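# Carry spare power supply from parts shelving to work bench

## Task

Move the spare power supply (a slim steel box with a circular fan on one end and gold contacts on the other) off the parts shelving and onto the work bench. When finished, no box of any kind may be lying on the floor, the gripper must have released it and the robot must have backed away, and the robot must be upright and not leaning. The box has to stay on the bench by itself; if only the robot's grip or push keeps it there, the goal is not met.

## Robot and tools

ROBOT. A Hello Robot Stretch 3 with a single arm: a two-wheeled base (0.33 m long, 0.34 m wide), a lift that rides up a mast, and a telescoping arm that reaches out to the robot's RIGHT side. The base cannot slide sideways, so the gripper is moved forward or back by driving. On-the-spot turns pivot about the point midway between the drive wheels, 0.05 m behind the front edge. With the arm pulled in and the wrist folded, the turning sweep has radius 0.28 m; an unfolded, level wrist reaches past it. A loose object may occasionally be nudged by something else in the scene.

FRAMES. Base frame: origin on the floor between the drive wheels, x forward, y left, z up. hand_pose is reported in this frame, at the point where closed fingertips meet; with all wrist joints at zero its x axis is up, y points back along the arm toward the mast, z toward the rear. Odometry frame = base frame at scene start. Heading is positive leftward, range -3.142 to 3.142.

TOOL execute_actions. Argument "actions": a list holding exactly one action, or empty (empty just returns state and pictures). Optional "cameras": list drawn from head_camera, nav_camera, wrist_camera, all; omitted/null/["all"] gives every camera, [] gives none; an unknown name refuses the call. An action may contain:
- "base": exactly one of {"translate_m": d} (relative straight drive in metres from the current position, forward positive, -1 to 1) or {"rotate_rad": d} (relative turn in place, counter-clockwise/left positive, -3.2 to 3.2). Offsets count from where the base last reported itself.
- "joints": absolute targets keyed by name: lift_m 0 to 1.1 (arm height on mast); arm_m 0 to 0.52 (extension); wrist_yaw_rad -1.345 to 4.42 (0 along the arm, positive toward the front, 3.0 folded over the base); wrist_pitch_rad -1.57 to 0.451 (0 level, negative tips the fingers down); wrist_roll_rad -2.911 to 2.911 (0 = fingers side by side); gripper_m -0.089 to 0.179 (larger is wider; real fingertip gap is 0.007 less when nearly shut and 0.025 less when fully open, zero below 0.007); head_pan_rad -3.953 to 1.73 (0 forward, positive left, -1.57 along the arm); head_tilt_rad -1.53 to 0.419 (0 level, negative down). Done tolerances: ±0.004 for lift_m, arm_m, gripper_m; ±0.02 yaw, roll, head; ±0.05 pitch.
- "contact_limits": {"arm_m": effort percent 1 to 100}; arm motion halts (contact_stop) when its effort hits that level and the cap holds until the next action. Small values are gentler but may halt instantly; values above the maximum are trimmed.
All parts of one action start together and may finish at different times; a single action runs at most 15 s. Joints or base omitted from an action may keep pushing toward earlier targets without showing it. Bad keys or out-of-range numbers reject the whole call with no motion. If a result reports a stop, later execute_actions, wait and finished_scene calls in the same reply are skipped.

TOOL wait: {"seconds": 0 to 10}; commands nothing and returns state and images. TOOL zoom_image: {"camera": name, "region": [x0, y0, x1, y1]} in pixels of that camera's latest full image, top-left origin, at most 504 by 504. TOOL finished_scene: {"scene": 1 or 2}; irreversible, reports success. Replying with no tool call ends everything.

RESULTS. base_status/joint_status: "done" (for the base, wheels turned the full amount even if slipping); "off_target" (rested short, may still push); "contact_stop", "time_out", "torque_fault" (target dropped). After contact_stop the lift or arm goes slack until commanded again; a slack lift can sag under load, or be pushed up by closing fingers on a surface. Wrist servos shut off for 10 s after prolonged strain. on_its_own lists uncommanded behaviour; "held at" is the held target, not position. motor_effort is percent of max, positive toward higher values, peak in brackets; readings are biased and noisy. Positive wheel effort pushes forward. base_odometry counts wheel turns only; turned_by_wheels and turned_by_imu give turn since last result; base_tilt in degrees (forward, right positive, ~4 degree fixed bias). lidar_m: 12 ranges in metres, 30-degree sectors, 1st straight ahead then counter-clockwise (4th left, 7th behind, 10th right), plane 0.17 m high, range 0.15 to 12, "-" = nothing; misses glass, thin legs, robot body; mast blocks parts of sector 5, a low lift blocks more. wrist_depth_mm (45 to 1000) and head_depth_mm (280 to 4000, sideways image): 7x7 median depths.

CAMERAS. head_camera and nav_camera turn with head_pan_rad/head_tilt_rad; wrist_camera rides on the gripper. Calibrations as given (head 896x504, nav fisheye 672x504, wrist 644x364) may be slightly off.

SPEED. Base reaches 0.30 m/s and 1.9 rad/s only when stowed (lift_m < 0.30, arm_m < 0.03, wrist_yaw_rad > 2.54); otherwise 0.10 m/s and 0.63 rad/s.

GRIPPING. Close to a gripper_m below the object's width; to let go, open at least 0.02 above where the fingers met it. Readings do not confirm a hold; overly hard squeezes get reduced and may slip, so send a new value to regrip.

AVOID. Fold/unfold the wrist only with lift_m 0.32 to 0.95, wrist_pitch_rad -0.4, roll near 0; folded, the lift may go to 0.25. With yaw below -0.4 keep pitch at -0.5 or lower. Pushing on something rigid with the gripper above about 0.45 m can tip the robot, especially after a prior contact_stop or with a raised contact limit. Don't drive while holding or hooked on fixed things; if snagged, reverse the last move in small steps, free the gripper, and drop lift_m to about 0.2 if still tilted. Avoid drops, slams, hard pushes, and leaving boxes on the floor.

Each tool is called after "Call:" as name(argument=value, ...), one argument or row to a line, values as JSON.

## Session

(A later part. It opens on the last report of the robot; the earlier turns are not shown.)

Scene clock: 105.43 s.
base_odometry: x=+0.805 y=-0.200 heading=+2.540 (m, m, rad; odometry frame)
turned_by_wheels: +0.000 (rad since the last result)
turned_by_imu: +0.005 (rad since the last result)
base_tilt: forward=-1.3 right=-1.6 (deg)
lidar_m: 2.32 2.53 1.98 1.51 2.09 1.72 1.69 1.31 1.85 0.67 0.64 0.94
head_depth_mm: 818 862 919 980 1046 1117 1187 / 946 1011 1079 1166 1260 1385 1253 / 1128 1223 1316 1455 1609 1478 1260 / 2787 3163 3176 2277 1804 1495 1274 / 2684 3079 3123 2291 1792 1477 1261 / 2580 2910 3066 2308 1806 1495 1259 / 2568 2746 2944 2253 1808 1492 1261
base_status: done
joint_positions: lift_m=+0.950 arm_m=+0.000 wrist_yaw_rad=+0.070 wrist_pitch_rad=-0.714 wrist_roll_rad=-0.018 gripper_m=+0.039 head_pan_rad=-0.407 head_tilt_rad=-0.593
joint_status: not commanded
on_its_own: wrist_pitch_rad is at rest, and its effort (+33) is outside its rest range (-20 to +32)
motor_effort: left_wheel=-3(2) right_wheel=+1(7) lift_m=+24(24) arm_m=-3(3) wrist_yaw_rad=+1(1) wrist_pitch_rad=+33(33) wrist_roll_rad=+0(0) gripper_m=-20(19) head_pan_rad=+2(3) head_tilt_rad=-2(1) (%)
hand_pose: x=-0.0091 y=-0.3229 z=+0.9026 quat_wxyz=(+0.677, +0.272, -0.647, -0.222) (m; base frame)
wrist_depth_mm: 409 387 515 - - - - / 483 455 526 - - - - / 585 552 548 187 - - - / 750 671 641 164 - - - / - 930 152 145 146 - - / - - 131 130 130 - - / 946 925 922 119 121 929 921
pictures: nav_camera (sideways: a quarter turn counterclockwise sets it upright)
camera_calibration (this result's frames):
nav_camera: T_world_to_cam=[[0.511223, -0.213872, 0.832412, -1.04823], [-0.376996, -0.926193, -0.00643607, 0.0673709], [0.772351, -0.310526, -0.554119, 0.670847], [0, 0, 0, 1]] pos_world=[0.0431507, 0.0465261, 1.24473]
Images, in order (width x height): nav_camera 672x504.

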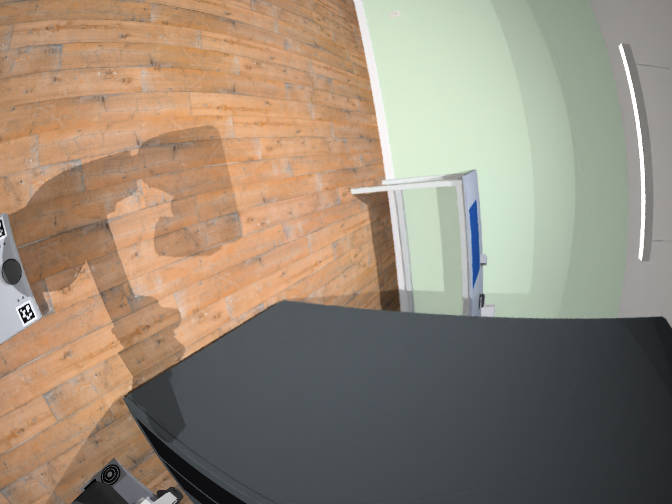

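Same as before.

Call:
execute_actions(
  actions=[
    {"base":{"translate_m":1.0}},
  ],
  cameras=[],
)

Call:
execute_actions(
  actions=[
    {"base":{"translate_m":0.72}},
  ],
  cameras=[],
)

Call:
execute_actions(
  actions=[
    {"base":{"rotate_rad":1.57},"joints":{"head_pan_rad":-1.8,"head_tilt_rad":-0.7}},
  ],
  cameras=[],
)

Call:
execute_actions(
  actions=[
    {"base":{"translate_m":-0.55},"joints":{"arm_m":0.15}},
  ],
)

Scene clock: 121.70 s.
base_odometry: x=-0.019 y=+0.366 heading=+2.540 (m, m, rad; odometry frame)
turned_by_wheels: +0.000 (rad since the last result)
turned_by_imu: +0.008 (rad since the last result)
base_tilt: forward=-1.2 right=-1.6 (deg)
lidar_m: 1.37 2.23 1.88 1.85 1.95 2.72 2.28 0.90 0.71 0.70 0.75 1.33
head_depth_mm: 2121 1781 2633 2310 1817 1493 1264 / 2034 1597 2544 2300 1825 1483 1266 / 1957 1600 2452 2296 1799 1496 1258 / 1946 1467 2319 2306 1805 1499 1270 / 1852 1473 2261 2265 1754 1486 1261 / 1790 1476 2042 2143 1812 1486 1259 / 1704 1837 2095 2217 1805 1481 1254
base_status: done
joint_positions: lift_m=+0.950 arm_m=+0.000 wrist_yaw_rad=+0.070 wrist_pitch_rad=-0.714 wrist_roll_rad=-0.018 gripper_m=+0.039 head_pan_rad=-0.407 head_tilt_rad=-0.593
joint_status: not commanded
on_its_own: wrist_pitch_rad is at rest, and its effort (+33) is outside its rest range (-20 to +32)
motor_effort: left_wheel=-2(4) right_wheel=+1(6) lift_m=+24(24) arm_m=-3(4) wrist_yaw_rad=+0(0) wrist_pitch_rad=+33(33) wrist_roll_rad=+0(1) gripper_m=-19(19) head_pan_rad=+3(2) head_tilt_rad=-2(2) (%)
hand_pose: x=-0.0091 y=-0.3229 z=+0.9026 quat_wxyz=(+0.677, +0.272, -0.647, -0.222) (m; base frame)
wrist_depth_mm: - - 482 469 441 425 406 / - - 577 520 499 477 454 / - - - 186 583 568 521 / - - - 164 668 659 618 / - - 152 145 147 795 757 / - - 131 131 131 - - / 936 970 915 119 121 947 941
pictures: none
No camera images: the call's "cameras" was empty. Leave "cameras" out to get every camera's image.

Scene clock: 130.07 s.
base_odometry: x=-0.613 y=+0.774 heading=+2.539 (m, m, rad; odometry frame)
turned_by_wheels: +0.000 (rad since the last result)
turned_by_imu: +0.006 (rad since the last result)
base_tilt: forward=-1.2 right=-1.6 (deg)
lidar_m: 1.36 1.47 1.77 1.74 1.90 2.23 3.00 1.00 0.89 1.83 1.61 0.67
head_depth_mm: 1361 1462 917 1912 1820 1489 1265 / 1320 1401 920 803 1805 1481 1261 / 1278 1340 920 761 916 1370 1232 / 1236 1327 921 1717 1749 1498 1232 / 1190 1278 1309 1601 1694 1473 1263 / 1146 1248 1390 1561 1709 1482 1261 / 1119 1226 1343 1511 1651 1485 1262
base_status: done
joint_positions: lift_m=+0.950 arm_m=+0.000 wrist_yaw_rad=+0.070 wrist_pitch_rad=-0.714 wrist_roll_rad=-0.018 gripper_m=+0.039 head_pan_rad=-0.407 head_tilt_rad=-0.593
joint_status: not commanded
on_its_own: wrist_pitch_rad is at rest, and its effort (+33) is outside its rest range (-20 to +32)
motor_effort: left_wheel=-3(3) right_wheel=+1(7) lift_m=+24(24) arm_m=-4(3) wrist_yaw_rad=+1(1) wrist_pitch_rad=+33(33) wrist_roll_rad=+0(0) gripper_m=-19(19) head_pan_rad=+2(3) head_tilt_rad=-3(2) (%)
hand_pose: x=-0.0091 y=-0.3229 z=+0.9026 quat_wxyz=(+0.677, +0.272, -0.647, -0.222) (m; base frame)
wrist_depth_mm: - - - - - - 657 / - - - - - - 624 / - - - 185 - - 632 / - - - 162 - 939 720 / - - 152 145 147 - 873 / - - 131 131 131 - - / 916 943 924 119 121 924 902
pictures: none
No camera images: the call's "cameras" was empty. Leave "cameras" out to get every camera's image.

Scene clock: 133.50 s.
base_odometry: x=-0.613 y=+0.774 heading=-2.174 (m, m, rad; odometry frame)
turned_by_wheels: +1.570 (rad since the last result)
turned_by_imu: +1.572 (rad since the last result)
base_tilt: forward=-1.2 right=-1.6 (deg)
lidar_m: 1.74 1.91 2.24 2.99 1.00 0.90 1.82 1.61 0.66 1.36 1.47 1.77
head_depth_mm: 1256 1050 750 767 - - 1154 / 1241 1050 815 1703 - - - / 1210 1104 1530 1715 - - - / 1190 1345 1497 1713 - - - / 1179 1309 1492 1716 - - - / 1154 1288 1465 1671 - - 1179 / 1143 1264 1436 1630 1637 1348 1200
base_status: done
joint_positions: lift_m=+0.950 arm_m=+0.000 wrist_yaw_rad=+0.070 wrist_pitch_rad=-0.714 wrist_roll_rad=-0.018 gripper_m=+0.039 head_pan_rad=-1.793 head_tilt_rad=-0.691
joint_status: all done
on_its_own: wrist_pitch_rad is at rest, and its effort (+33) is outside its rest range (-20 to +32)
motor_effort: left_wheel=-2(6) right_wheel=+1(6) lift_m=+24(24) arm_m=-4(3) wrist_yaw_rad=+1(0) wrist_pitch_rad=+33(33) wrist_roll_rad=-1(0) gripper_m=-20(19) head_pan_rad=-4(33) head_tilt_rad=-2(12) (%)
hand_pose: x=-0.0091 y=-0.3229 z=+0.9026 quat_wxyz=(+0.677, +0.272, -0.647, -0.222) (m; base frame)
wrist_depth_mm: - - - - - - 963 / - - - - - - - / - - - 186 - - 441 / - - - 163 - - - / - - 152 145 146 - - / - - 131 130 131 - - / 951 923 881 119 121 957 953
pictures: none
No camera images: the call's "cameras" was empty. Leave "cameras" out to get every camera's image.

Scene clock: 141.00 s.
base_odometry: x=-0.301 y=+1.227 heading=-2.174 (m, m, rad; odometry frame)
turned_by_wheels: +0.000 (rad since the last result)
turned_by_imu: +0.030 (rad since the last result)
base_tilt: forward=-1.2 right=-1.6 (deg)
lidar_m: 2.28 2.52 3.50 0.60 0.56 0.85 1.46 1.30 1.20 0.57 0.58 2.18
head_depth_mm: 1172 1044 774 - - - 1201 / 1158 1043 809 - 1643 1398 1200 / 1141 1068 - - 1641 1385 1205 / 1131 1102 - - 1645 1385 1206 / 1112 1094 - - 1598 1389 1195 / 1102 1036 - - 1596 1386 1202 / 1090 1033 772 604 1646 981 1154
base_status: done
joint_positions: lift_m=+0.950 arm_m=+0.150 wrist_yaw_rad=+0.070 wrist_pitch_rad=-0.668 wrist_roll_rad=-0.024 gripper_m=+0.038 head_pan_rad=-1.794 head_tilt_rad=-0.694
joint_status: all done
motor_effort: left_wheel=+0(11) right_wheel=-1(54) lift_m=+23(26) arm_m=+3(4) wrist_yaw_rad=-1(88) wrist_pitch_rad=+10(100) wrist_roll_rad=+3(32) gripper_m=+1(33) head_pan_rad=-3(3) head_tilt_rad=-1(2) (%)
hand_pose: x=-0.0085 y=-0.4804 z=+0.9109 quat_wxyz=(+0.684, +0.258, -0.651, -0.206) (m; base frame)
wrist_depth_mm: - 309 296 296 295 288 292 / - 244 242 242 238 241 241 / 206 208 206 207 203 204 203 / - 209 188 184 179 180 176 / - - 385 - - 177 167 / - - 512 - - - - / 961 944 924 941 963 938 954
pictures: head_camera (sideways: a quarter turn clockwise sets it upright), nav_camera (sideways: a quarter turn counterclockwise sets it upright), wrist_camera
camera_calibration (this result's frames):
head_camera: T_world_to_cam=[[0.172079, 0.625043, -0.761387, 1.01264], [0.960752, -0.277213, -0.0104352, 0.00594724], [-0.217589, -0.729708, -0.648214, 0.799694], [0, 0, 0, 1]] pos_world=[-0.00596389, -0.0477546, 1.28945]
nav_camera: T_world_to_cam=[[-0.134711, -0.620592, 0.772476, -0.966159], [-0.979339, 0.202047, -0.00846473, 0.0736853], [-0.150824, -0.757656, -0.634988, 0.781682], [0, 0, 0, 1]] pos_world=[0.0599069, -0.0222316, 1.24332]
wrist_camera: T_world_to_cam=[[-0.998092, -0.0601782, 0.013798, -0.04564], [-0.0548409, 0.761483, -0.645861, 0.983476], [0.0283597, -0.645385, -0.763331, 0.547075], [0, 0, 0, 1]] pos_world=[-0.0071332, -0.398572, 1.05342]
Images, in order (width x height): head_camera 896x504, nav_camera 672x504, wrist_camera 644x364.

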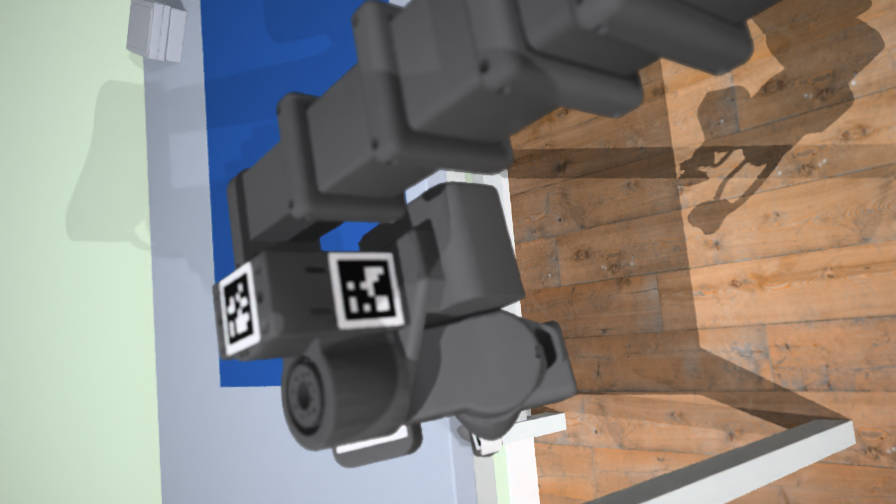

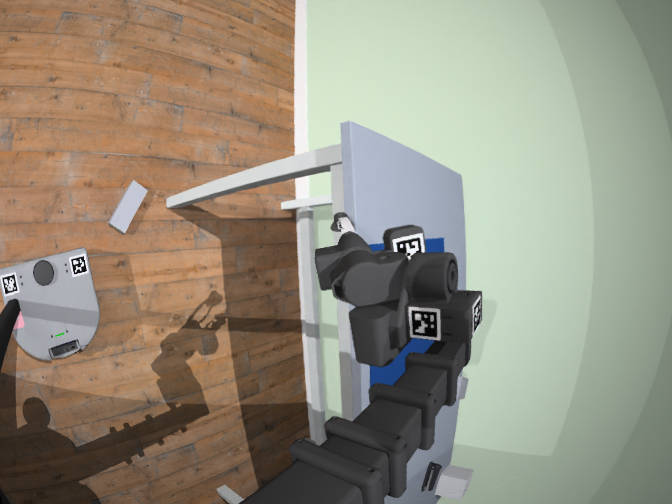

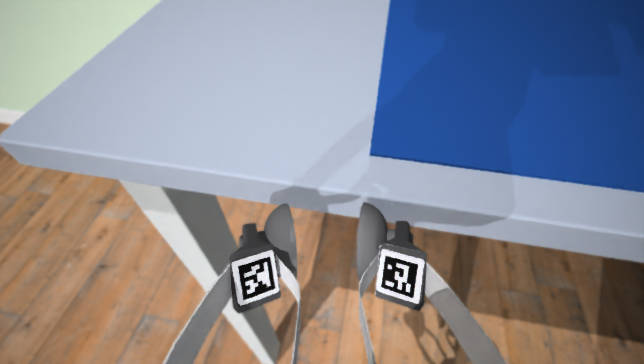

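Call:
execute_actions(
  actions=[
    {"joints":{"arm_m":0,"head_pan_rad":-1.0,"head_tilt_rad":-1.2,"gripper_m":0.16}},
  ],
)

Scene clock: 153.17 s.
base_odometry: x=-0.301 y=+1.227 heading=-2.174 (m, m, rad; odometry frame)
turned_by_wheels: +0.000 (rad since the last result)
turned_by_imu: +0.000 (rad since the last result)
base_tilt: forward=-1.3 right=-1.6 (deg)
lidar_m: 2.28 2.52 3.51 0.60 0.56 0.85 1.46 1.30 1.20 0.57 0.58 2.18
head_depth_mm: 519 1579 1523 - 1264 1206 1132 / 617 742 1459 1377 1289 1208 1119 / 1624 1602 1423 1366 1277 - - / 1700 1610 1491 1362 1267 - - / 1753 1594 1469 1372 1271 1187 1099 / 1748 1588 1461 1357 1265 1186 1110 / 1722 1577 1462 1350 1260 1181 1108
base_status: not commanded
joint_positions: lift_m=+0.950 arm_m=+0.000 wrist_yaw_rad=+0.070 wrist_pitch_rad=-0.668 wrist_roll_rad=-0.024 gripper_m=+0.160 head_pan_rad=-1.007 head_tilt_rad=-1.186
joint_status: all done
motor_effort: left_wheel=+0(0) right_wheel=-2(1) lift_m=+24(24) arm_m=-4(4) wrist_yaw_rad=+0(0) wrist_pitch_rad=+9(10) wrist_roll_rad=+3(3) gripper_m=+1(85) head_pan_rad=+3(31) head_tilt_rad=-5(23) (%)
hand_pose: x=-0.0085 y=-0.3312 z=+0.9110 quat_wxyz=(+0.684, +0.258, -0.651, -0.206) (m; base frame)
wrist_depth_mm: - 309 300 296 293 296 292 / - - 357 338 275 264 254 / - - 476 - - - 322 / - - - - - - - / - - - - - - - / - - - - - - - / 987 956 958 974 926 938 948
pictures: head_camera (sideways: a quarter turn clockwise sets it upright), nav_camera (sideways: a quarter turn counterclockwise sets it upright), wrist_camera
camera_calibration (this result's frames):
head_camera: T_world_to_cam=[[-0.47245, 0.802172, -0.365117, 0.500308], [0.868252, 0.494783, -0.0364399, 0.0403515], [0.151422, -0.334229, -0.930248, 1.16411], [0, 0, 0, 1]] pos_world=[0.0250639, -0.0322205, 1.26705]
nav_camera: T_world_to_cam=[[0.499275, -0.778254, 0.380849, -0.459795], [-0.837812, -0.5457, -0.0167903, 0.0836527], [0.220896, -0.310697, -0.924485, 1.1558], [0, 0, 0, 1]] pos_world=[0.0443373, 0.0469157, 1.24504]
wrist_camera: T_world_to_cam=[[-0.998104, -0.0600303, 0.0136135, -0.0364397], [-0.0545965, 0.761215, -0.646198, 0.87013], [0.0284286, -0.645716, -0.763049, 0.643069], [0, 0, 0, 1]] pos_world=[-0.00714606, -0.249304, 1.05346]
Images, in order (width x height): head_camera 896x504, nav_camera 672x504, wrist_camera 644x364.

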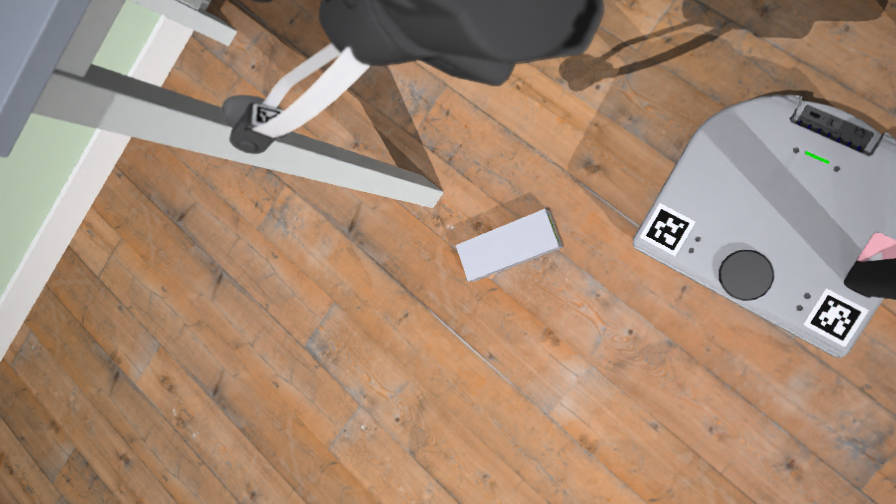

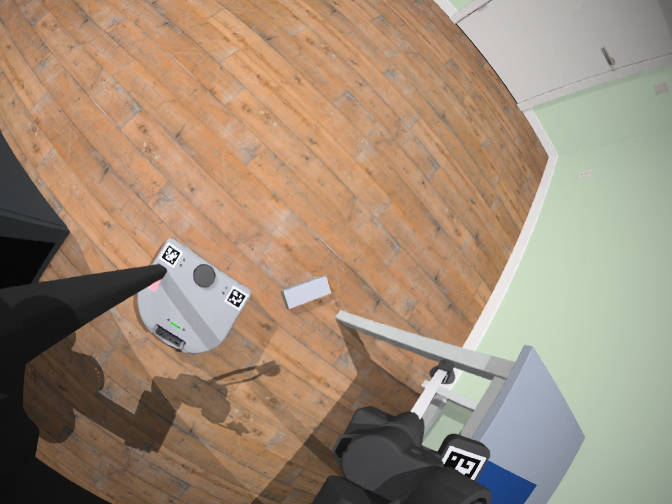

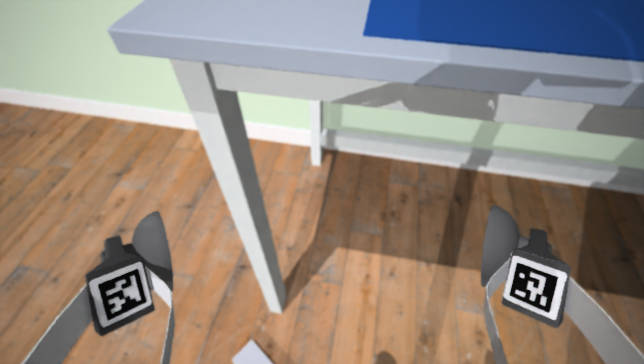

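Call:
execute_actions(
  actions=[
    {"base":{"rotate_rad":0.89},"joints":{"lift_m":0.5,"wrist_yaw_rad":0,"wrist_pitch_rad":-1.0,"head_pan_rad":-1.7}},
  ],
  cameras=[],
)

Call:
execute_actions(
  actions=[
    {"base":{"translate_m":-0.18},"joints":{"lift_m":0.3,"arm_m":0.08}},
  ],
)

Scene clock: 173.47 s.
base_odometry: x=-0.301 y=+1.227 heading=-1.284 (m, m, rad; odometry frame)
turned_by_wheels: +0.890 (rad since the last result)
turned_by_imu: +0.890 (rad since the last result)
base_tilt: forward=-1.2 right=-1.6 (deg)
lidar_m: 2.65 0.96 0.56 0.71 1.47 1.29 1.23 1.18 0.57 1.83 2.28 2.38
head_depth_mm: 1544 1588 1450 1384 1284 1212 - / 1692 1634 1493 1353 1292 1211 - / 1743 1614 1485 1377 - - - / 1765 1606 1483 1364 - - - / 1758 1584 1475 1373 1265 1175 1113 / 1734 1580 1462 1333 1263 1183 1107 / 1739 1566 1467 1359 1263 1176 1107
base_status: done
joint_positions: lift_m=+0.500 arm_m=+0.000 wrist_yaw_rad=+0.002 wrist_pitch_rad=-1.003 wrist_roll_rad=-0.024 gripper_m=+0.160 head_pan_rad=-1.693 head_tilt_rad=-1.186
joint_status: all done
motor_effort: left_wheel=-2(7) right_wheel=+1(8) lift_m=+19(18) arm_m=-4(4) wrist_yaw_rad=+0(1) wrist_pitch_rad=+2(8) wrist_roll_rad=+3(3) gripper_m=+0(1) head_pan_rad=-3(30) head_tilt_rad=-4(4) (%)
hand_pose: x=-0.0214 y=-0.2629 z=+0.4099 quat_wxyz=(+0.628, +0.344, -0.612, -0.336) (m; base frame)
wrist_depth_mm: 732 730 736 722 727 737 739 / 687 688 671 666 678 653 397 / 636 644 621 645 645 634 634 / 609 609 596 600 600 599 602 / 565 576 570 568 532 577 568 / 529 - 540 536 532 533 538 / 500 513 509 516 520 511 507
pictures: none
No camera images: the call's "cameras" was empty. Leave "cameras" out to get every camera's image.

Scene clock: 176.50 s.
base_odometry: x=-0.352 y=+1.400 heading=-1.284 (m, m, rad; odometry frame)
turned_by_wheels: +0.000 (rad since the last result)
turned_by_imu: -0.002 (rad since the last result)
base_tilt: forward=-1.2 right=-1.6 (deg)
lidar_m: 2.81 0.68 0.68 0.93 1.38 1.15 1.08 1.03 0.48 1.60 2.38 2.48
head_depth_mm: 495 465 1491 1393 1281 1219 - / 493 1568 1480 1381 1283 1219 - / 503 670 901 1352 1286 - - / 1709 1610 1466 1351 1242 - - / 1751 1594 1465 1367 1253 1183 1112 / 1749 1598 1463 1363 1266 1188 1112 / 1738 1578 1454 1350 1263 1180 1106
base_status: done
joint_positions: lift_m=+0.300 arm_m=+0.080 wrist_yaw_rad=+0.001 wrist_pitch_rad=-1.004 wrist_roll_rad=-0.023 gripper_m=+0.160 head_pan_rad=-1.693 head_tilt_rad=-1.186
joint_status: all done
motor_effort: left_wheel=-1(7) right_wheel=+1(3) lift_m=+20(19) arm_m=+3(3) wrist_yaw_rad=+0(0) wrist_pitch_rad=+2(2) wrist_roll_rad=+2(3) gripper_m=+0(0) head_pan_rad=-4(3) head_tilt_rad=-5(5) (%)
hand_pose: x=-0.0215 y=-0.3419 z=+0.2098 quat_wxyz=(+0.627, +0.344, -0.612, -0.336) (m; base frame)
wrist_depth_mm: 469 471 477 480 473 226 202 / 441 444 437 439 445 252 446 / 415 416 414 417 406 407 418 / 391 389 395 350 391 391 391 / 369 377 374 331 366 374 374 / 352 - 353 315 352 347 356 / 330 337 334 306 335 337 337
pictures: head_camera (sideways: a quarter turn clockwise sets it upright), nav_camera (sideways: a quarter turn counterclockwise sets it upright), wrist_camera
camera_calibration (this result's frames):
head_camera: T_world_to_cam=[[0.142868, 0.91996, -0.365052, 0.496471], [0.985205, -0.167462, -0.0364431, 0.0396422], [-0.0946584, -0.354445, -0.930273, 1.16564], [0, 0, 0, 1]] pos_world=[0.000352017, -0.0369401, 1.26705]
nav_camera: T_world_to_cam=[[-0.10696, -0.918456, 0.380785, -0.456013], [-0.993923, 0.108787, -0.0167912, 0.0846062], [-0.0260026, -0.380267, -0.924511, 1.15734], [0, 0, 0, 1]] pos_world=[0.0654106, 0.0120656, 1.24504]
wrist_camera: T_world_to_cam=[[-0.999858, 0.00484518, 0.0161225, -0.0189239], [-0.00126255, 0.93341, -0.35881, 0.424186], [-0.0167874, -0.35878, -0.933271, 0.234333], [0, 0, 0, 1]] pos_world=[-0.0144519, -0.311774, 0.371203]
Images, in order (width x height): head_camera 896x504, nav_camera 672x504, wrist_camera 644x364.

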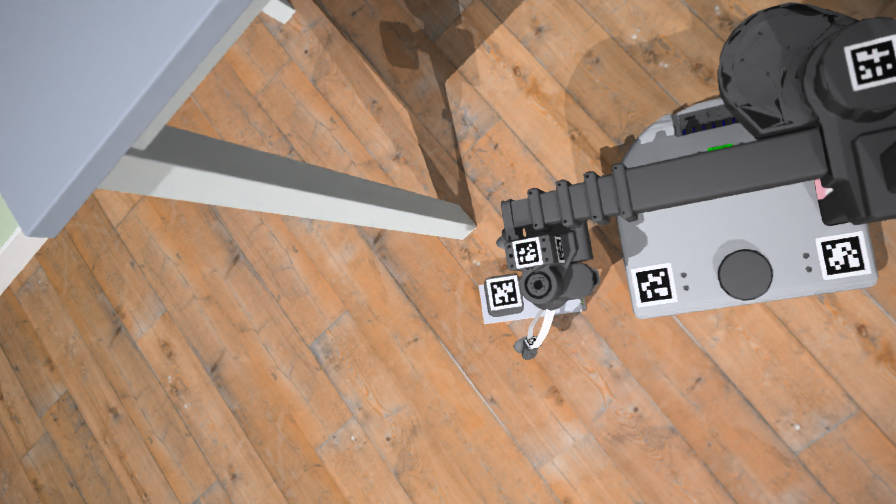

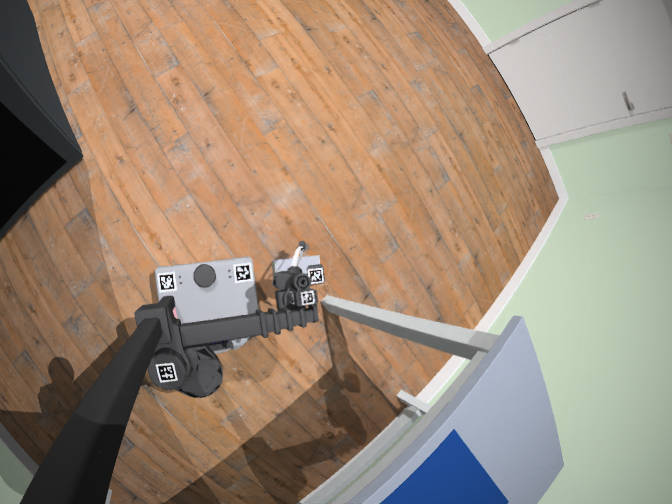

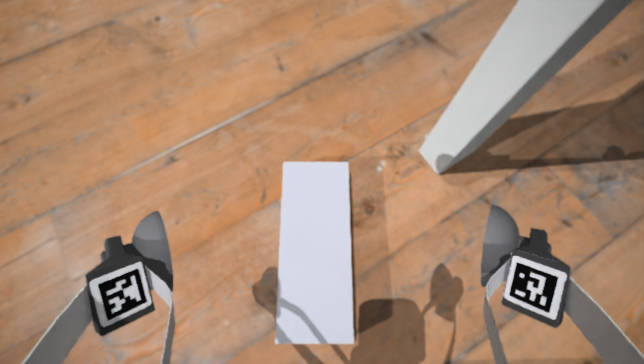

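Call:
execute_actions(
  actions=[
    {"joints":{"lift_m":0.105,"arm_m":0.11}},
  ],
  cameras=["wrist_camera"],
)

Call:
execute_actions(
  actions=[
    {"joints":{"gripper_m":0.035}},
  ],
  cameras=["wrist_camera"],
)

Call:
execute_actions(
  actions=[
    {"joints":{"lift_m":0.35}},
  ],
)

Scene clock: 185.90 s.
base_odometry: x=-0.352 y=+1.400 heading=-1.284 (m, m, rad; odometry frame)
turned_by_wheels: +0.000 (rad since the last result)
turned_by_imu: +0.000 (rad since the last result)
base_tilt: forward=-1.3 right=-1.6 (deg)
lidar_m: 2.81 0.68 0.68 0.92 1.37 1.15 1.08 1.03 0.48 1.61 2.38 2.48
head_depth_mm: 496 466 1484 1382 1288 1201 1131 / 493 1552 1485 1390 1293 1215 - / 505 669 905 1357 1302 - - / 1732 1617 1471 1356 1268 - - / 1758 1597 1462 1347 1266 1186 1110 / 1755 1602 1471 1357 1256 1184 1109 / 1737 1588 1453 1349 1265 1182 1104
base_status: not commanded
joint_positions: lift_m=+0.105 arm_m=+0.110 wrist_yaw_rad=+0.001 wrist_pitch_rad=-1.004 wrist_roll_rad=-0.023 gripper_m=+0.160 head_pan_rad=-1.693 head_tilt_rad=-1.186
joint_status: all done
motor_effort: left_wheel=-2(2) right_wheel=+1(1) lift_m=+20(20) arm_m=+3(4) wrist_yaw_rad=+0(1) wrist_pitch_rad=+2(2) wrist_roll_rad=+3(2) gripper_m=+1(0) head_pan_rad=-3(3) head_tilt_rad=-4(4) (%)
hand_pose: x=-0.0215 y=-0.3719 z=+0.0148 quat_wxyz=(+0.627, +0.344, -0.612, -0.336) (m; base frame)
wrist_depth_mm: 226 226 226 228 227 227 158 / 210 212 209 164 213 210 207 / 199 200 194 155 200 199 200 / 187 187 149 146 185 189 188 / 177 180 141 137 174 181 178 / 168 - 133 130 168 166 169 / - 158 125 124 157 159 160
pictures: wrist_camera
camera_calibration (this result's frames):
wrist_camera: T_world_to_cam=[[-0.999858, 0.00485569, 0.0161211, -0.0156317], [-0.00125054, 0.933446, -0.358715, 0.382212], [-0.01679, -0.358684, -0.933308, 0.041612], [0, 0, 0, 1]] pos_world=[-0.0144529, -0.341773, 0.176194]
Images, in order (width x height): wrist_camera 644x364.

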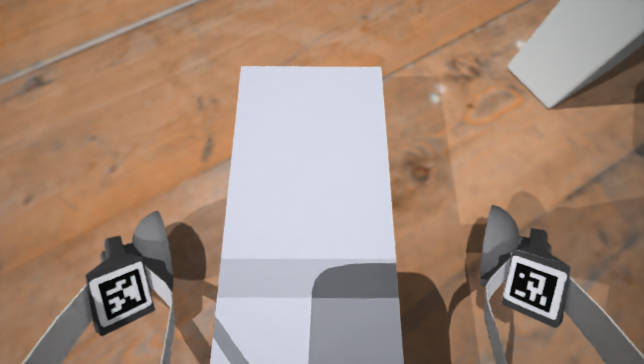

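Scene clock: 187.70 s.
base_odometry: x=-0.352 y=+1.400 heading=-1.284 (m, m, rad; odometry frame)
turned_by_wheels: +0.000 (rad since the last result)
turned_by_imu: -0.004 (rad since the last result)
base_tilt: forward=-1.2 right=-1.7 (deg)
lidar_m: 2.82 0.68 0.68 0.92 1.38 1.15 1.08 1.03 0.48 1.59 2.38 2.49
head_depth_mm: 499 466 1484 1389 1282 1205 1130 / 495 1559 1483 1381 1291 1216 - / 504 658 908 1351 1294 - - / 1711 1611 1480 1353 - - - / 1739 1610 1465 1360 1254 1190 1110 / 1753 1596 1455 1362 1270 1185 1112 / 1743 1591 1470 1354 1260 1179 1110
base_status: not commanded
joint_positions: lift_m=+0.106 arm_m=+0.110 wrist_yaw_rad=+0.000 wrist_pitch_rad=-0.985 wrist_roll_rad=-0.022 gripper_m=+0.036 head_pan_rad=-1.693 head_tilt_rad=-1.186
joint_status: all done
motor_effort: left_wheel=-2(3) right_wheel=+0(1) lift_m=+1(20) arm_m=+3(3) wrist_yaw_rad=+0(1) wrist_pitch_rad=-8(8) wrist_roll_rad=+2(3) gripper_m=-31(100) head_pan_rad=-3(2) head_tilt_rad=-6(5) (%)
hand_pose: x=-0.0216 y=-0.3760 z=+0.0181 quat_wxyz=(+0.630, +0.338, -0.616, -0.331) (m; base frame)
wrist_depth_mm: 242 238 240 239 238 238 155 / 222 222 222 222 221 215 188 / 208 207 202 161 206 207 206 / 195 194 190 151 194 193 193 / 183 183 143 143 162 183 181 / 172 173 134 134 169 172 172 / 164 163 129 127 161 163 163
pictures: wrist_camera
camera_calibration (this result's frames):
wrist_camera: T_world_to_cam=[[-0.999859, 0.00694455, 0.015313, -0.0149513], [0.000681419, 0.92671, -0.375776, 0.385132], [-0.0168003, -0.375713, -0.926584, 0.0367157], [0, 0, 0, 1]] pos_world=[-0.0145948, -0.343007, 0.178973]
Images, in order (width x height): wrist_camera 644x364.

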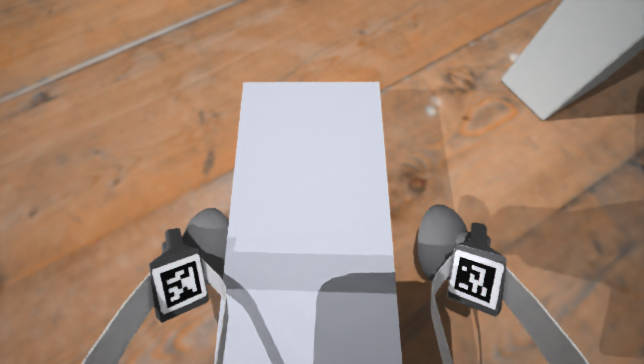

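Scene clock: 190.77 s.
base_odometry: x=-0.352 y=+1.400 heading=-1.284 (m, m, rad; odometry frame)
turned_by_wheels: +0.000 (rad since the last result)
turned_by_imu: +0.000 (rad since the last result)
base_tilt: forward=-1.3 right=-1.6 (deg)
lidar_m: 2.82 0.68 0.68 0.92 1.38 1.15 1.08 1.03 0.48 1.60 2.38 2.48
head_depth_mm: 496 464 1478 1389 1278 1214 - / 494 1551 1495 1369 1285 1224 - / 505 657 913 1360 1290 - - / 1717 1602 1479 1386 1259 - - / 1739 1603 1469 1377 1255 1189 1122 / 1742 1591 1468 1355 1267 1184 1104 / 1726 1585 1455 1357 1262 1179 1110
base_status: not commanded
joint_positions: lift_m=+0.350 arm_m=+0.110 wrist_yaw_rad=+0.000 wrist_pitch_rad=-1.034 wrist_roll_rad=-0.018 gripper_m=+0.036 head_pan_rad=-1.693 head_tilt_rad=-1.186
joint_status: all done
motor_effort: left_wheel=+0(2) right_wheel=+0(9) lift_m=+29(30) arm_m=+2(3) wrist_yaw_rad=+1(4) wrist_pitch_rad=+18(23) wrist_roll_rad=+0(2) gripper_m=-20(31) head_pan_rad=-3(4) head_tilt_rad=-4(6) (%)
hand_pose: x=-0.0216 y=-0.3650 z=+0.2558 quat_wxyz=(+0.620, +0.353, -0.609, -0.347) (m; base frame)
wrist_depth_mm: 516 508 512 532 510 506 164 / 487 481 485 157 491 226 481 / 465 464 452 150 310 293 459 / 437 436 431 144 353 437 440 / 417 415 139 138 138 413 420 / 391 395 133 133 132 398 394 / 373 375 370 128 129 378 381
pictures: head_camera (sideways: a quarter turn clockwise sets it upright), nav_camera (sideways: a quarter turn counterclockwise sets it upright), wrist_camera
camera_calibration (this result's frames):
head_camera: T_world_to_cam=[[0.143125, 0.920137, -0.364504, 0.495755], [0.985165, -0.167688, -0.0364701, 0.0396776], [-0.0946803, -0.353877, -0.930487, 1.16592], [0, 0, 0, 1]] pos_world=[0.000345248, -0.0369182, 1.26702]
nav_camera: T_world_to_cam=[[-0.107219, -0.918652, 0.38024, -0.455302], [-0.993895, 0.109047, -0.0167991, 0.0846163], [-0.0260315, -0.37972, -0.924735, 1.15763], [0, 0, 0, 1]] pos_world=[0.0654177, 0.0120839, 1.24505]
wrist_camera: T_world_to_cam=[[-0.99986, 0.00964956, 0.0137035, -0.0172915], [0.00458178, 0.943855, -0.330328, 0.458922], [-0.0161216, -0.330218, -0.943767, 0.282062], [0, 0, 0, 1]] pos_world=[-0.0148445, -0.339847, 0.418032]
Images, in order (width x height): head_camera 896x504, nav_camera 672x504, wrist_camera 644x364.

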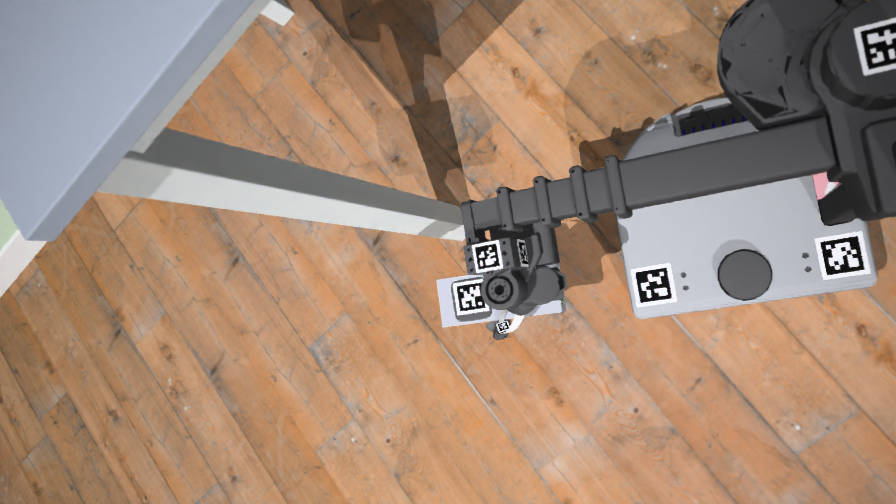

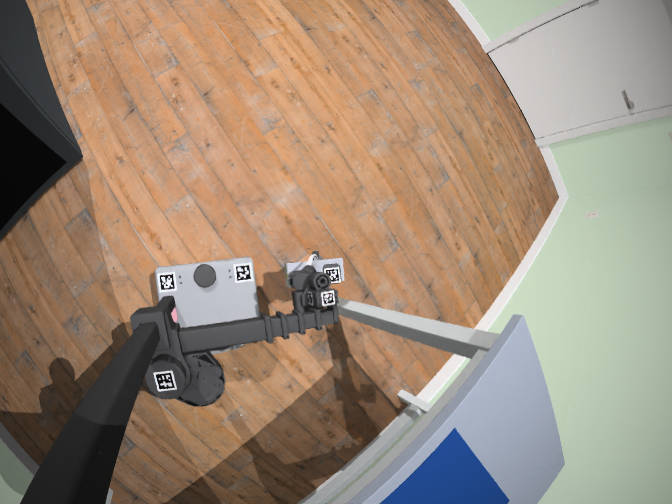

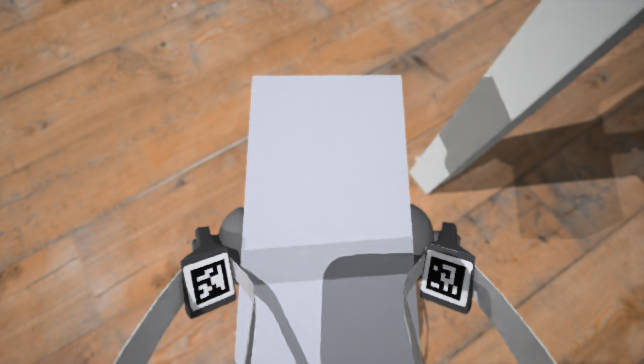

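Call:
execute_actions(
  actions=[
    {"joints":{"lift_m":1.1,"arm_m":0,"head_tilt_rad":-0.7}},
  ],
  cameras=[],
)

Call:
execute_actions(
  actions=[
    {"base":{"rotate_rad":-0.89}},
  ],
)

Scene clock: 203.57 s.
base_odometry: x=-0.352 y=+1.400 heading=-1.284 (m, m, rad; odometry frame)
turned_by_wheels: +0.000 (rad since the last result)
turned_by_imu: -0.001 (rad since the last result)
base_tilt: forward=-1.2 right=-1.6 (deg)
lidar_m: 2.81 0.68 0.68 0.92 1.37 1.15 1.08 1.03 0.48 1.60 2.38 2.48
head_depth_mm: - - - - 511 1378 1205 / - - - - 1541 1357 1197 / - - - - - - 1154 / - - - - - - 1146 / - - - - - - 1151 / 1949 2189 2498 1967 1694 1356 1195 / 2179 2461 2535 1972 1610 1369 1199
base_status: not commanded
joint_positions: lift_m=+1.100 arm_m=+0.000 wrist_yaw_rad=+0.000 wrist_pitch_rad=-1.034 wrist_roll_rad=-0.018 gripper_m=+0.036 head_pan_rad=-1.693 head_tilt_rad=-0.705
joint_status: all done
motor_effort: left_wheel=-1(1) right_wheel=+0(0) lift_m=+28(32) arm_m=-4(4) wrist_yaw_rad=+0(0) wrist_pitch_rad=+18(17) wrist_roll_rad=+0(0) gripper_m=-19(20) head_pan_rad=-3(3) head_tilt_rad=+2(20) (%)
hand_pose: x=-0.0216 y=-0.2557 z=+1.0058 quat_wxyz=(+0.620, +0.353, -0.609, -0.347) (m; base frame)
wrist_depth_mm: - - - - 321 320 315 / - - - 157 381 296 301 / - - - 150 464 285 281 / - - - 143 - - 267 / - - 140 138 138 - 260 / - - 133 133 131 - - / - - - 128 129 - -
pictures: none
No camera images: the call's "cameras" was empty. Leave "cameras" out to get every camera's image.

Scene clock: 205.97 s.
base_odometry: x=-0.352 y=+1.400 heading=-2.174 (m, m, rad; odometry frame)
turned_by_wheels: -0.890 (rad since the last result)
turned_by_imu: -0.891 (rad since the last result)
base_tilt: forward=-1.2 right=-1.6 (deg)
lidar_m: 2.38 2.61 3.66 0.68 0.72 1.10 1.15 1.31 1.04 1.03 0.48 1.90
head_depth_mm: - - - - 508 1378 1204 / - - - - 1548 1355 1203 / - - - - - - 1165 / - - - - - - 1149 / - - - - - - 1149 / 989 996 722 568 491 1346 1198 / 964 998 724 568 493 1374 1204
base_status: done
joint_positions: lift_m=+1.100 arm_m=+0.000 wrist_yaw_rad=+0.000 wrist_pitch_rad=-1.034 wrist_roll_rad=-0.018 gripper_m=+0.036 head_pan_rad=-1.693 head_tilt_rad=-0.705
joint_status: not commanded
motor_effort: left_wheel=+1(5) right_wheel=-2(7) lift_m=+29(29) arm_m=-4(4) wrist_yaw_rad=+0(0) wrist_pitch_rad=+18(18) wrist_roll_rad=+0(0) gripper_m=-20(20) head_pan_rad=-3(4) head_tilt_rad=+2(3) (%)
hand_pose: x=-0.0216 y=-0.2557 z=+1.0058 quat_wxyz=(+0.620, +0.353, -0.609, -0.347) (m; base frame)
wrist_depth_mm: 314 316 312 316 313 313 316 / 295 297 296 157 297 296 298 / - 291 286 150 275 283 283 / - - 803 144 287 - 289 / - - 140 138 138 - - / - - 133 132 132 - - / - - - 128 129 - -
pictures: head_camera (sideways: a quarter turn clockwise sets it upright), nav_camera (sideways: a quarter turn counterclockwise sets it upright), wrist_camera
camera_calibration (this result's frames):
head_camera: T_world_to_cam=[[0.109553, 0.64781, -0.753884, 1.00325], [0.983736, -0.179277, -0.0110981, 0.00666991], [-0.142344, -0.740407, -0.656914, 0.810552], [0, 0, 0, 1]] pos_world=[-0.00109281, -0.0485788, 1.28887]
nav_camera: T_world_to_cam=[[-0.0728362, -0.639758, 0.765117, -0.956944], [-0.994659, 0.102847, -0.00869143, 0.0740738], [-0.0731296, -0.761664, -0.643832, 0.792713], [0, 0, 0, 1]] pos_world=[0.0619488, -0.0160501, 1.24319]
wrist_camera: T_world_to_cam=[[-0.99986, 0.00960971, 0.0136998, -0.0286253], [0.00454598, 0.943868, -0.330292, 0.60348], [-0.0161048, -0.330184, -0.943779, 1.02601], [0, 0, 0, 1]] pos_world=[-0.0148411, -0.230559, 1.16804]
Images, in order (width x height): head_camera 896x504, nav_camera 672x504, wrist_camera 644x364.

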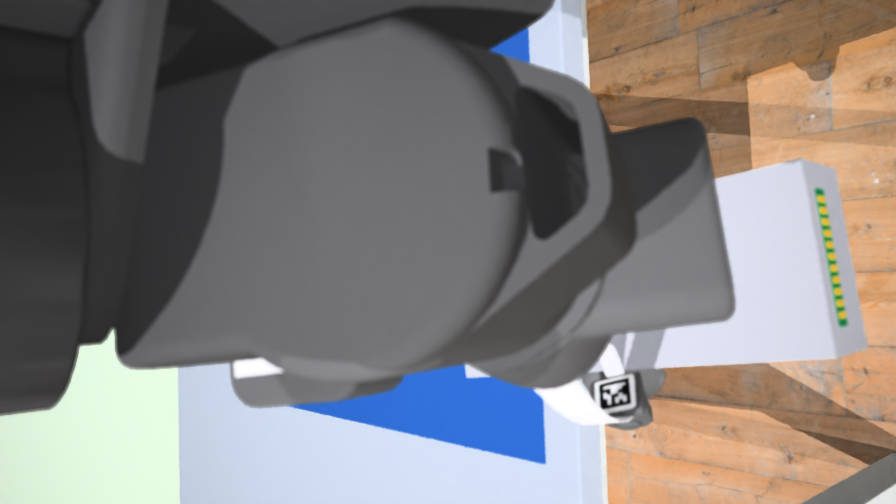

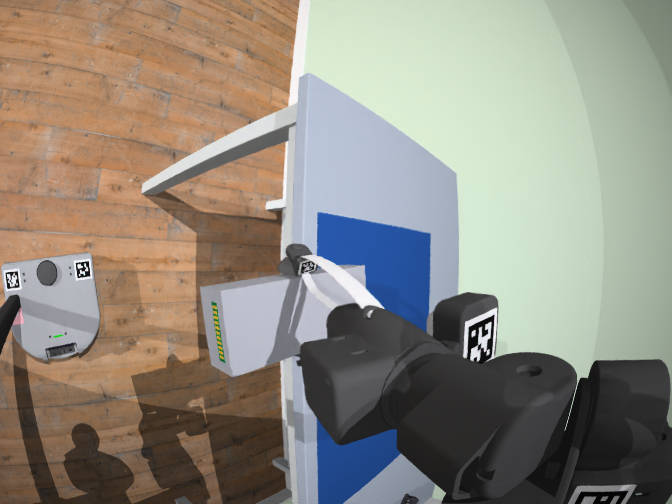

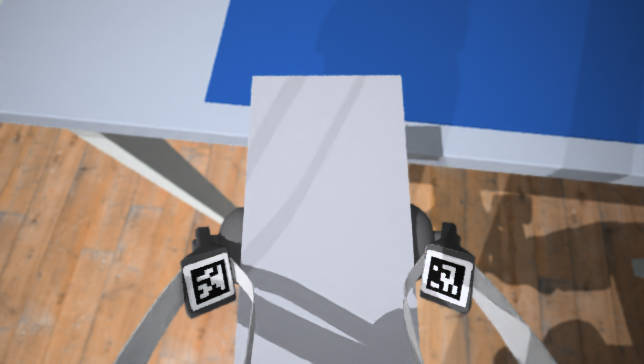

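Call:
execute_actions(
  actions=[
    {"joints":{"arm_m":0.38}},
  ],
  cameras=[],
)

Call:
execute_actions(
  actions=[
    {"joints":{"lift_m":1.025}},
  ],
)

Scene clock: 213.53 s.
base_odometry: x=-0.352 y=+1.400 heading=-2.174 (m, m, rad; odometry frame)
turned_by_wheels: +0.000 (rad since the last result)
turned_by_imu: -0.001 (rad since the last result)
base_tilt: forward=-1.2 right=-1.5 (deg)
lidar_m: 2.38 2.62 3.66 0.68 0.72 1.10 1.15 1.30 1.04 1.03 0.48 1.90
head_depth_mm: 995 1003 727 570 509 1391 1203 / 990 1006 726 570 508 1381 1206 / 981 1005 723 569 506 1385 1198 / 977 1000 723 567 506 1377 1202 / 982 926 574 567 494 1378 1196 / 971 903 655 569 491 1381 1199 / 961 989 726 568 495 1381 1190
base_status: not commanded
joint_positions: lift_m=+1.100 arm_m=+0.380 wrist_yaw_rad=+0.000 wrist_pitch_rad=-1.034 wrist_roll_rad=-0.018 gripper_m=+0.036 head_pan_rad=-1.693 head_tilt_rad=-0.705
joint_status: all done
motor_effort: left_wheel=+1(0) right_wheel=-3(3) lift_m=+29(29) arm_m=+3(4) wrist_yaw_rad=+0(0) wrist_pitch_rad=+18(18) wrist_roll_rad=+0(0) gripper_m=-19(19) head_pan_rad=-3(3) head_tilt_rad=+2(2) (%)
hand_pose: x=-0.0216 y=-0.6348 z=+1.0057 quat_wxyz=(+0.620, +0.353, -0.609, -0.347) (m; base frame)
wrist_depth_mm: 318 314 311 319 313 316 316 / 295 294 297 157 291 294 297 / 278 279 274 150 273 279 281 / 264 263 262 144 258 263 265 / 249 251 139 138 139 249 250 / 240 241 133 132 132 240 238 / 228 228 224 128 129 228 227
pictures: none
No camera images: the call's "cameras" was empty. Leave "cameras" out to get every camera's image.

Scene clock: 215.47 s.
base_odometry: x=-0.352 y=+1.400 heading=-2.174 (m, m, rad; odometry frame)
turned_by_wheels: +0.000 (rad since the last result)
turned_by_imu: +0.000 (rad since the last result)
base_tilt: forward=-1.3 right=-1.5 (deg)
lidar_m: 2.38 2.62 3.67 0.68 0.72 1.10 1.15 1.31 1.04 1.03 0.48 1.90
head_depth_mm: - - 697 571 510 1380 1201 / - 908 728 572 508 1384 1195 / - 1012 722 569 508 1387 1191 / 973 1006 725 571 507 1388 1198 / - 1000 638 569 495 1383 1192 / 970 997 671 566 494 1373 1191 / 970 1002 727 569 494 1373 1194
base_status: not commanded
joint_positions: lift_m=+1.029 arm_m=+0.380 wrist_yaw_rad=+0.000 wrist_pitch_rad=-1.029 wrist_roll_rad=-0.018 gripper_m=+0.036 head_pan_rad=-1.693 head_tilt_rad=-0.705
joint_status: lift_m contact_stop (moved -0.070 of -0.075)
on_its_own: lift_m is slack since a contact_stop, until your next command for it (your +1.025 is given up)
motor_effort: left_wheel=-1(0) right_wheel=+0(3) lift_m=+22(27) arm_m=+3(3) wrist_yaw_rad=+1(1) wrist_pitch_rad=+15(18) wrist_roll_rad=+0(0) gripper_m=-19(20) head_pan_rad=-3(3) head_tilt_rad=+2(2) (%)
hand_pose: x=-0.0216 y=-0.6360 z=+0.9361 quat_wxyz=(+0.621, +0.351, -0.610, -0.345) (m; base frame)
wrist_depth_mm: 230 232 231 227 230 227 229 / 218 216 218 213 216 214 216 / 205 205 204 152 199 201 203 / 194 194 190 146 188 192 191 / 185 184 141 138 139 183 183 / 174 175 132 133 132 174 174 / 168 166 162 127 129 166 166
pictures: head_camera (sideways: a quarter turn clockwise sets it upright), nav_camera (sideways: a quarter turn counterclockwise sets it upright), wrist_camera
camera_calibration (this result's frames):
head_camera: T_world_to_cam=[[0.109508, 0.647446, -0.754203, 1.00366], [0.983735, -0.179283, -0.0110701, 0.00663351], [-0.142383, -0.740723, -0.656548, 0.810077], [0, 0, 0, 1]] pos_world=[-0.00109358, -0.048585, 1.28889]
nav_camera: T_world_to_cam=[[-0.0727907, -0.639389, 0.76543, -0.957352], [-0.99466, 0.102843, -0.00868188, 0.0740614], [-0.0731679, -0.761975, -0.64346, 0.79223], [0, 0, 0, 1]] pos_world=[0.0619453, -0.0160784, 1.2432]
wrist_camera: T_world_to_cam=[[-0.999858, 0.00985067, 0.0136547, -0.0238408], [0.00471216, 0.942299, -0.334741, 0.94256], [-0.0161642, -0.334629, -0.942211, 0.830398], [0, 0, 0, 1]] pos_world=[-0.0148562, -0.610063, 1.09825]
Images, in order (width x height): head_camera 896x504, nav_camera 672x504, wrist_camera 644x364.

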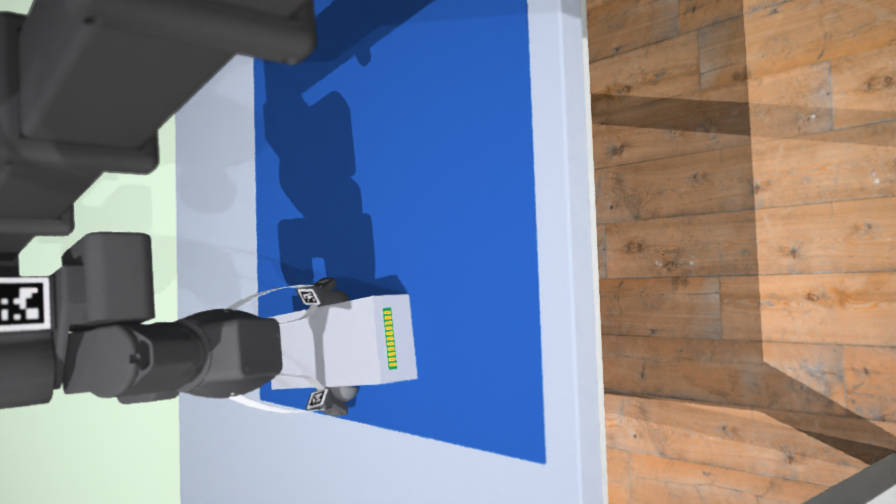

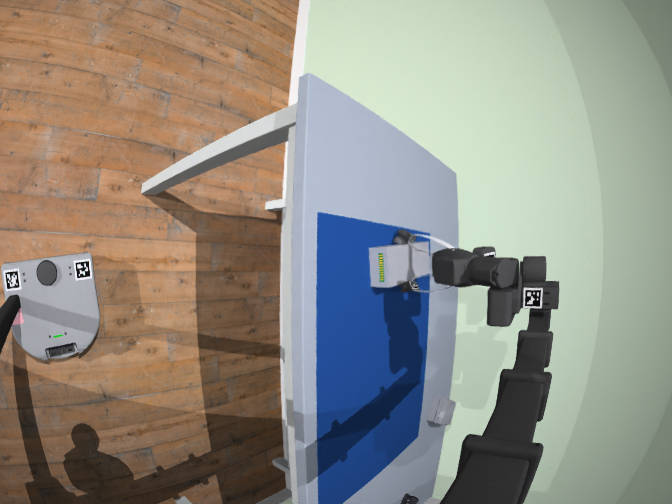

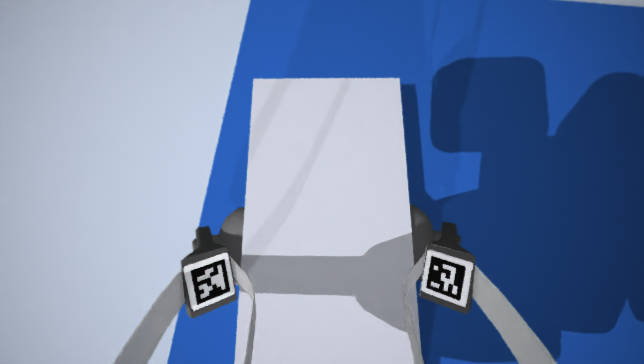

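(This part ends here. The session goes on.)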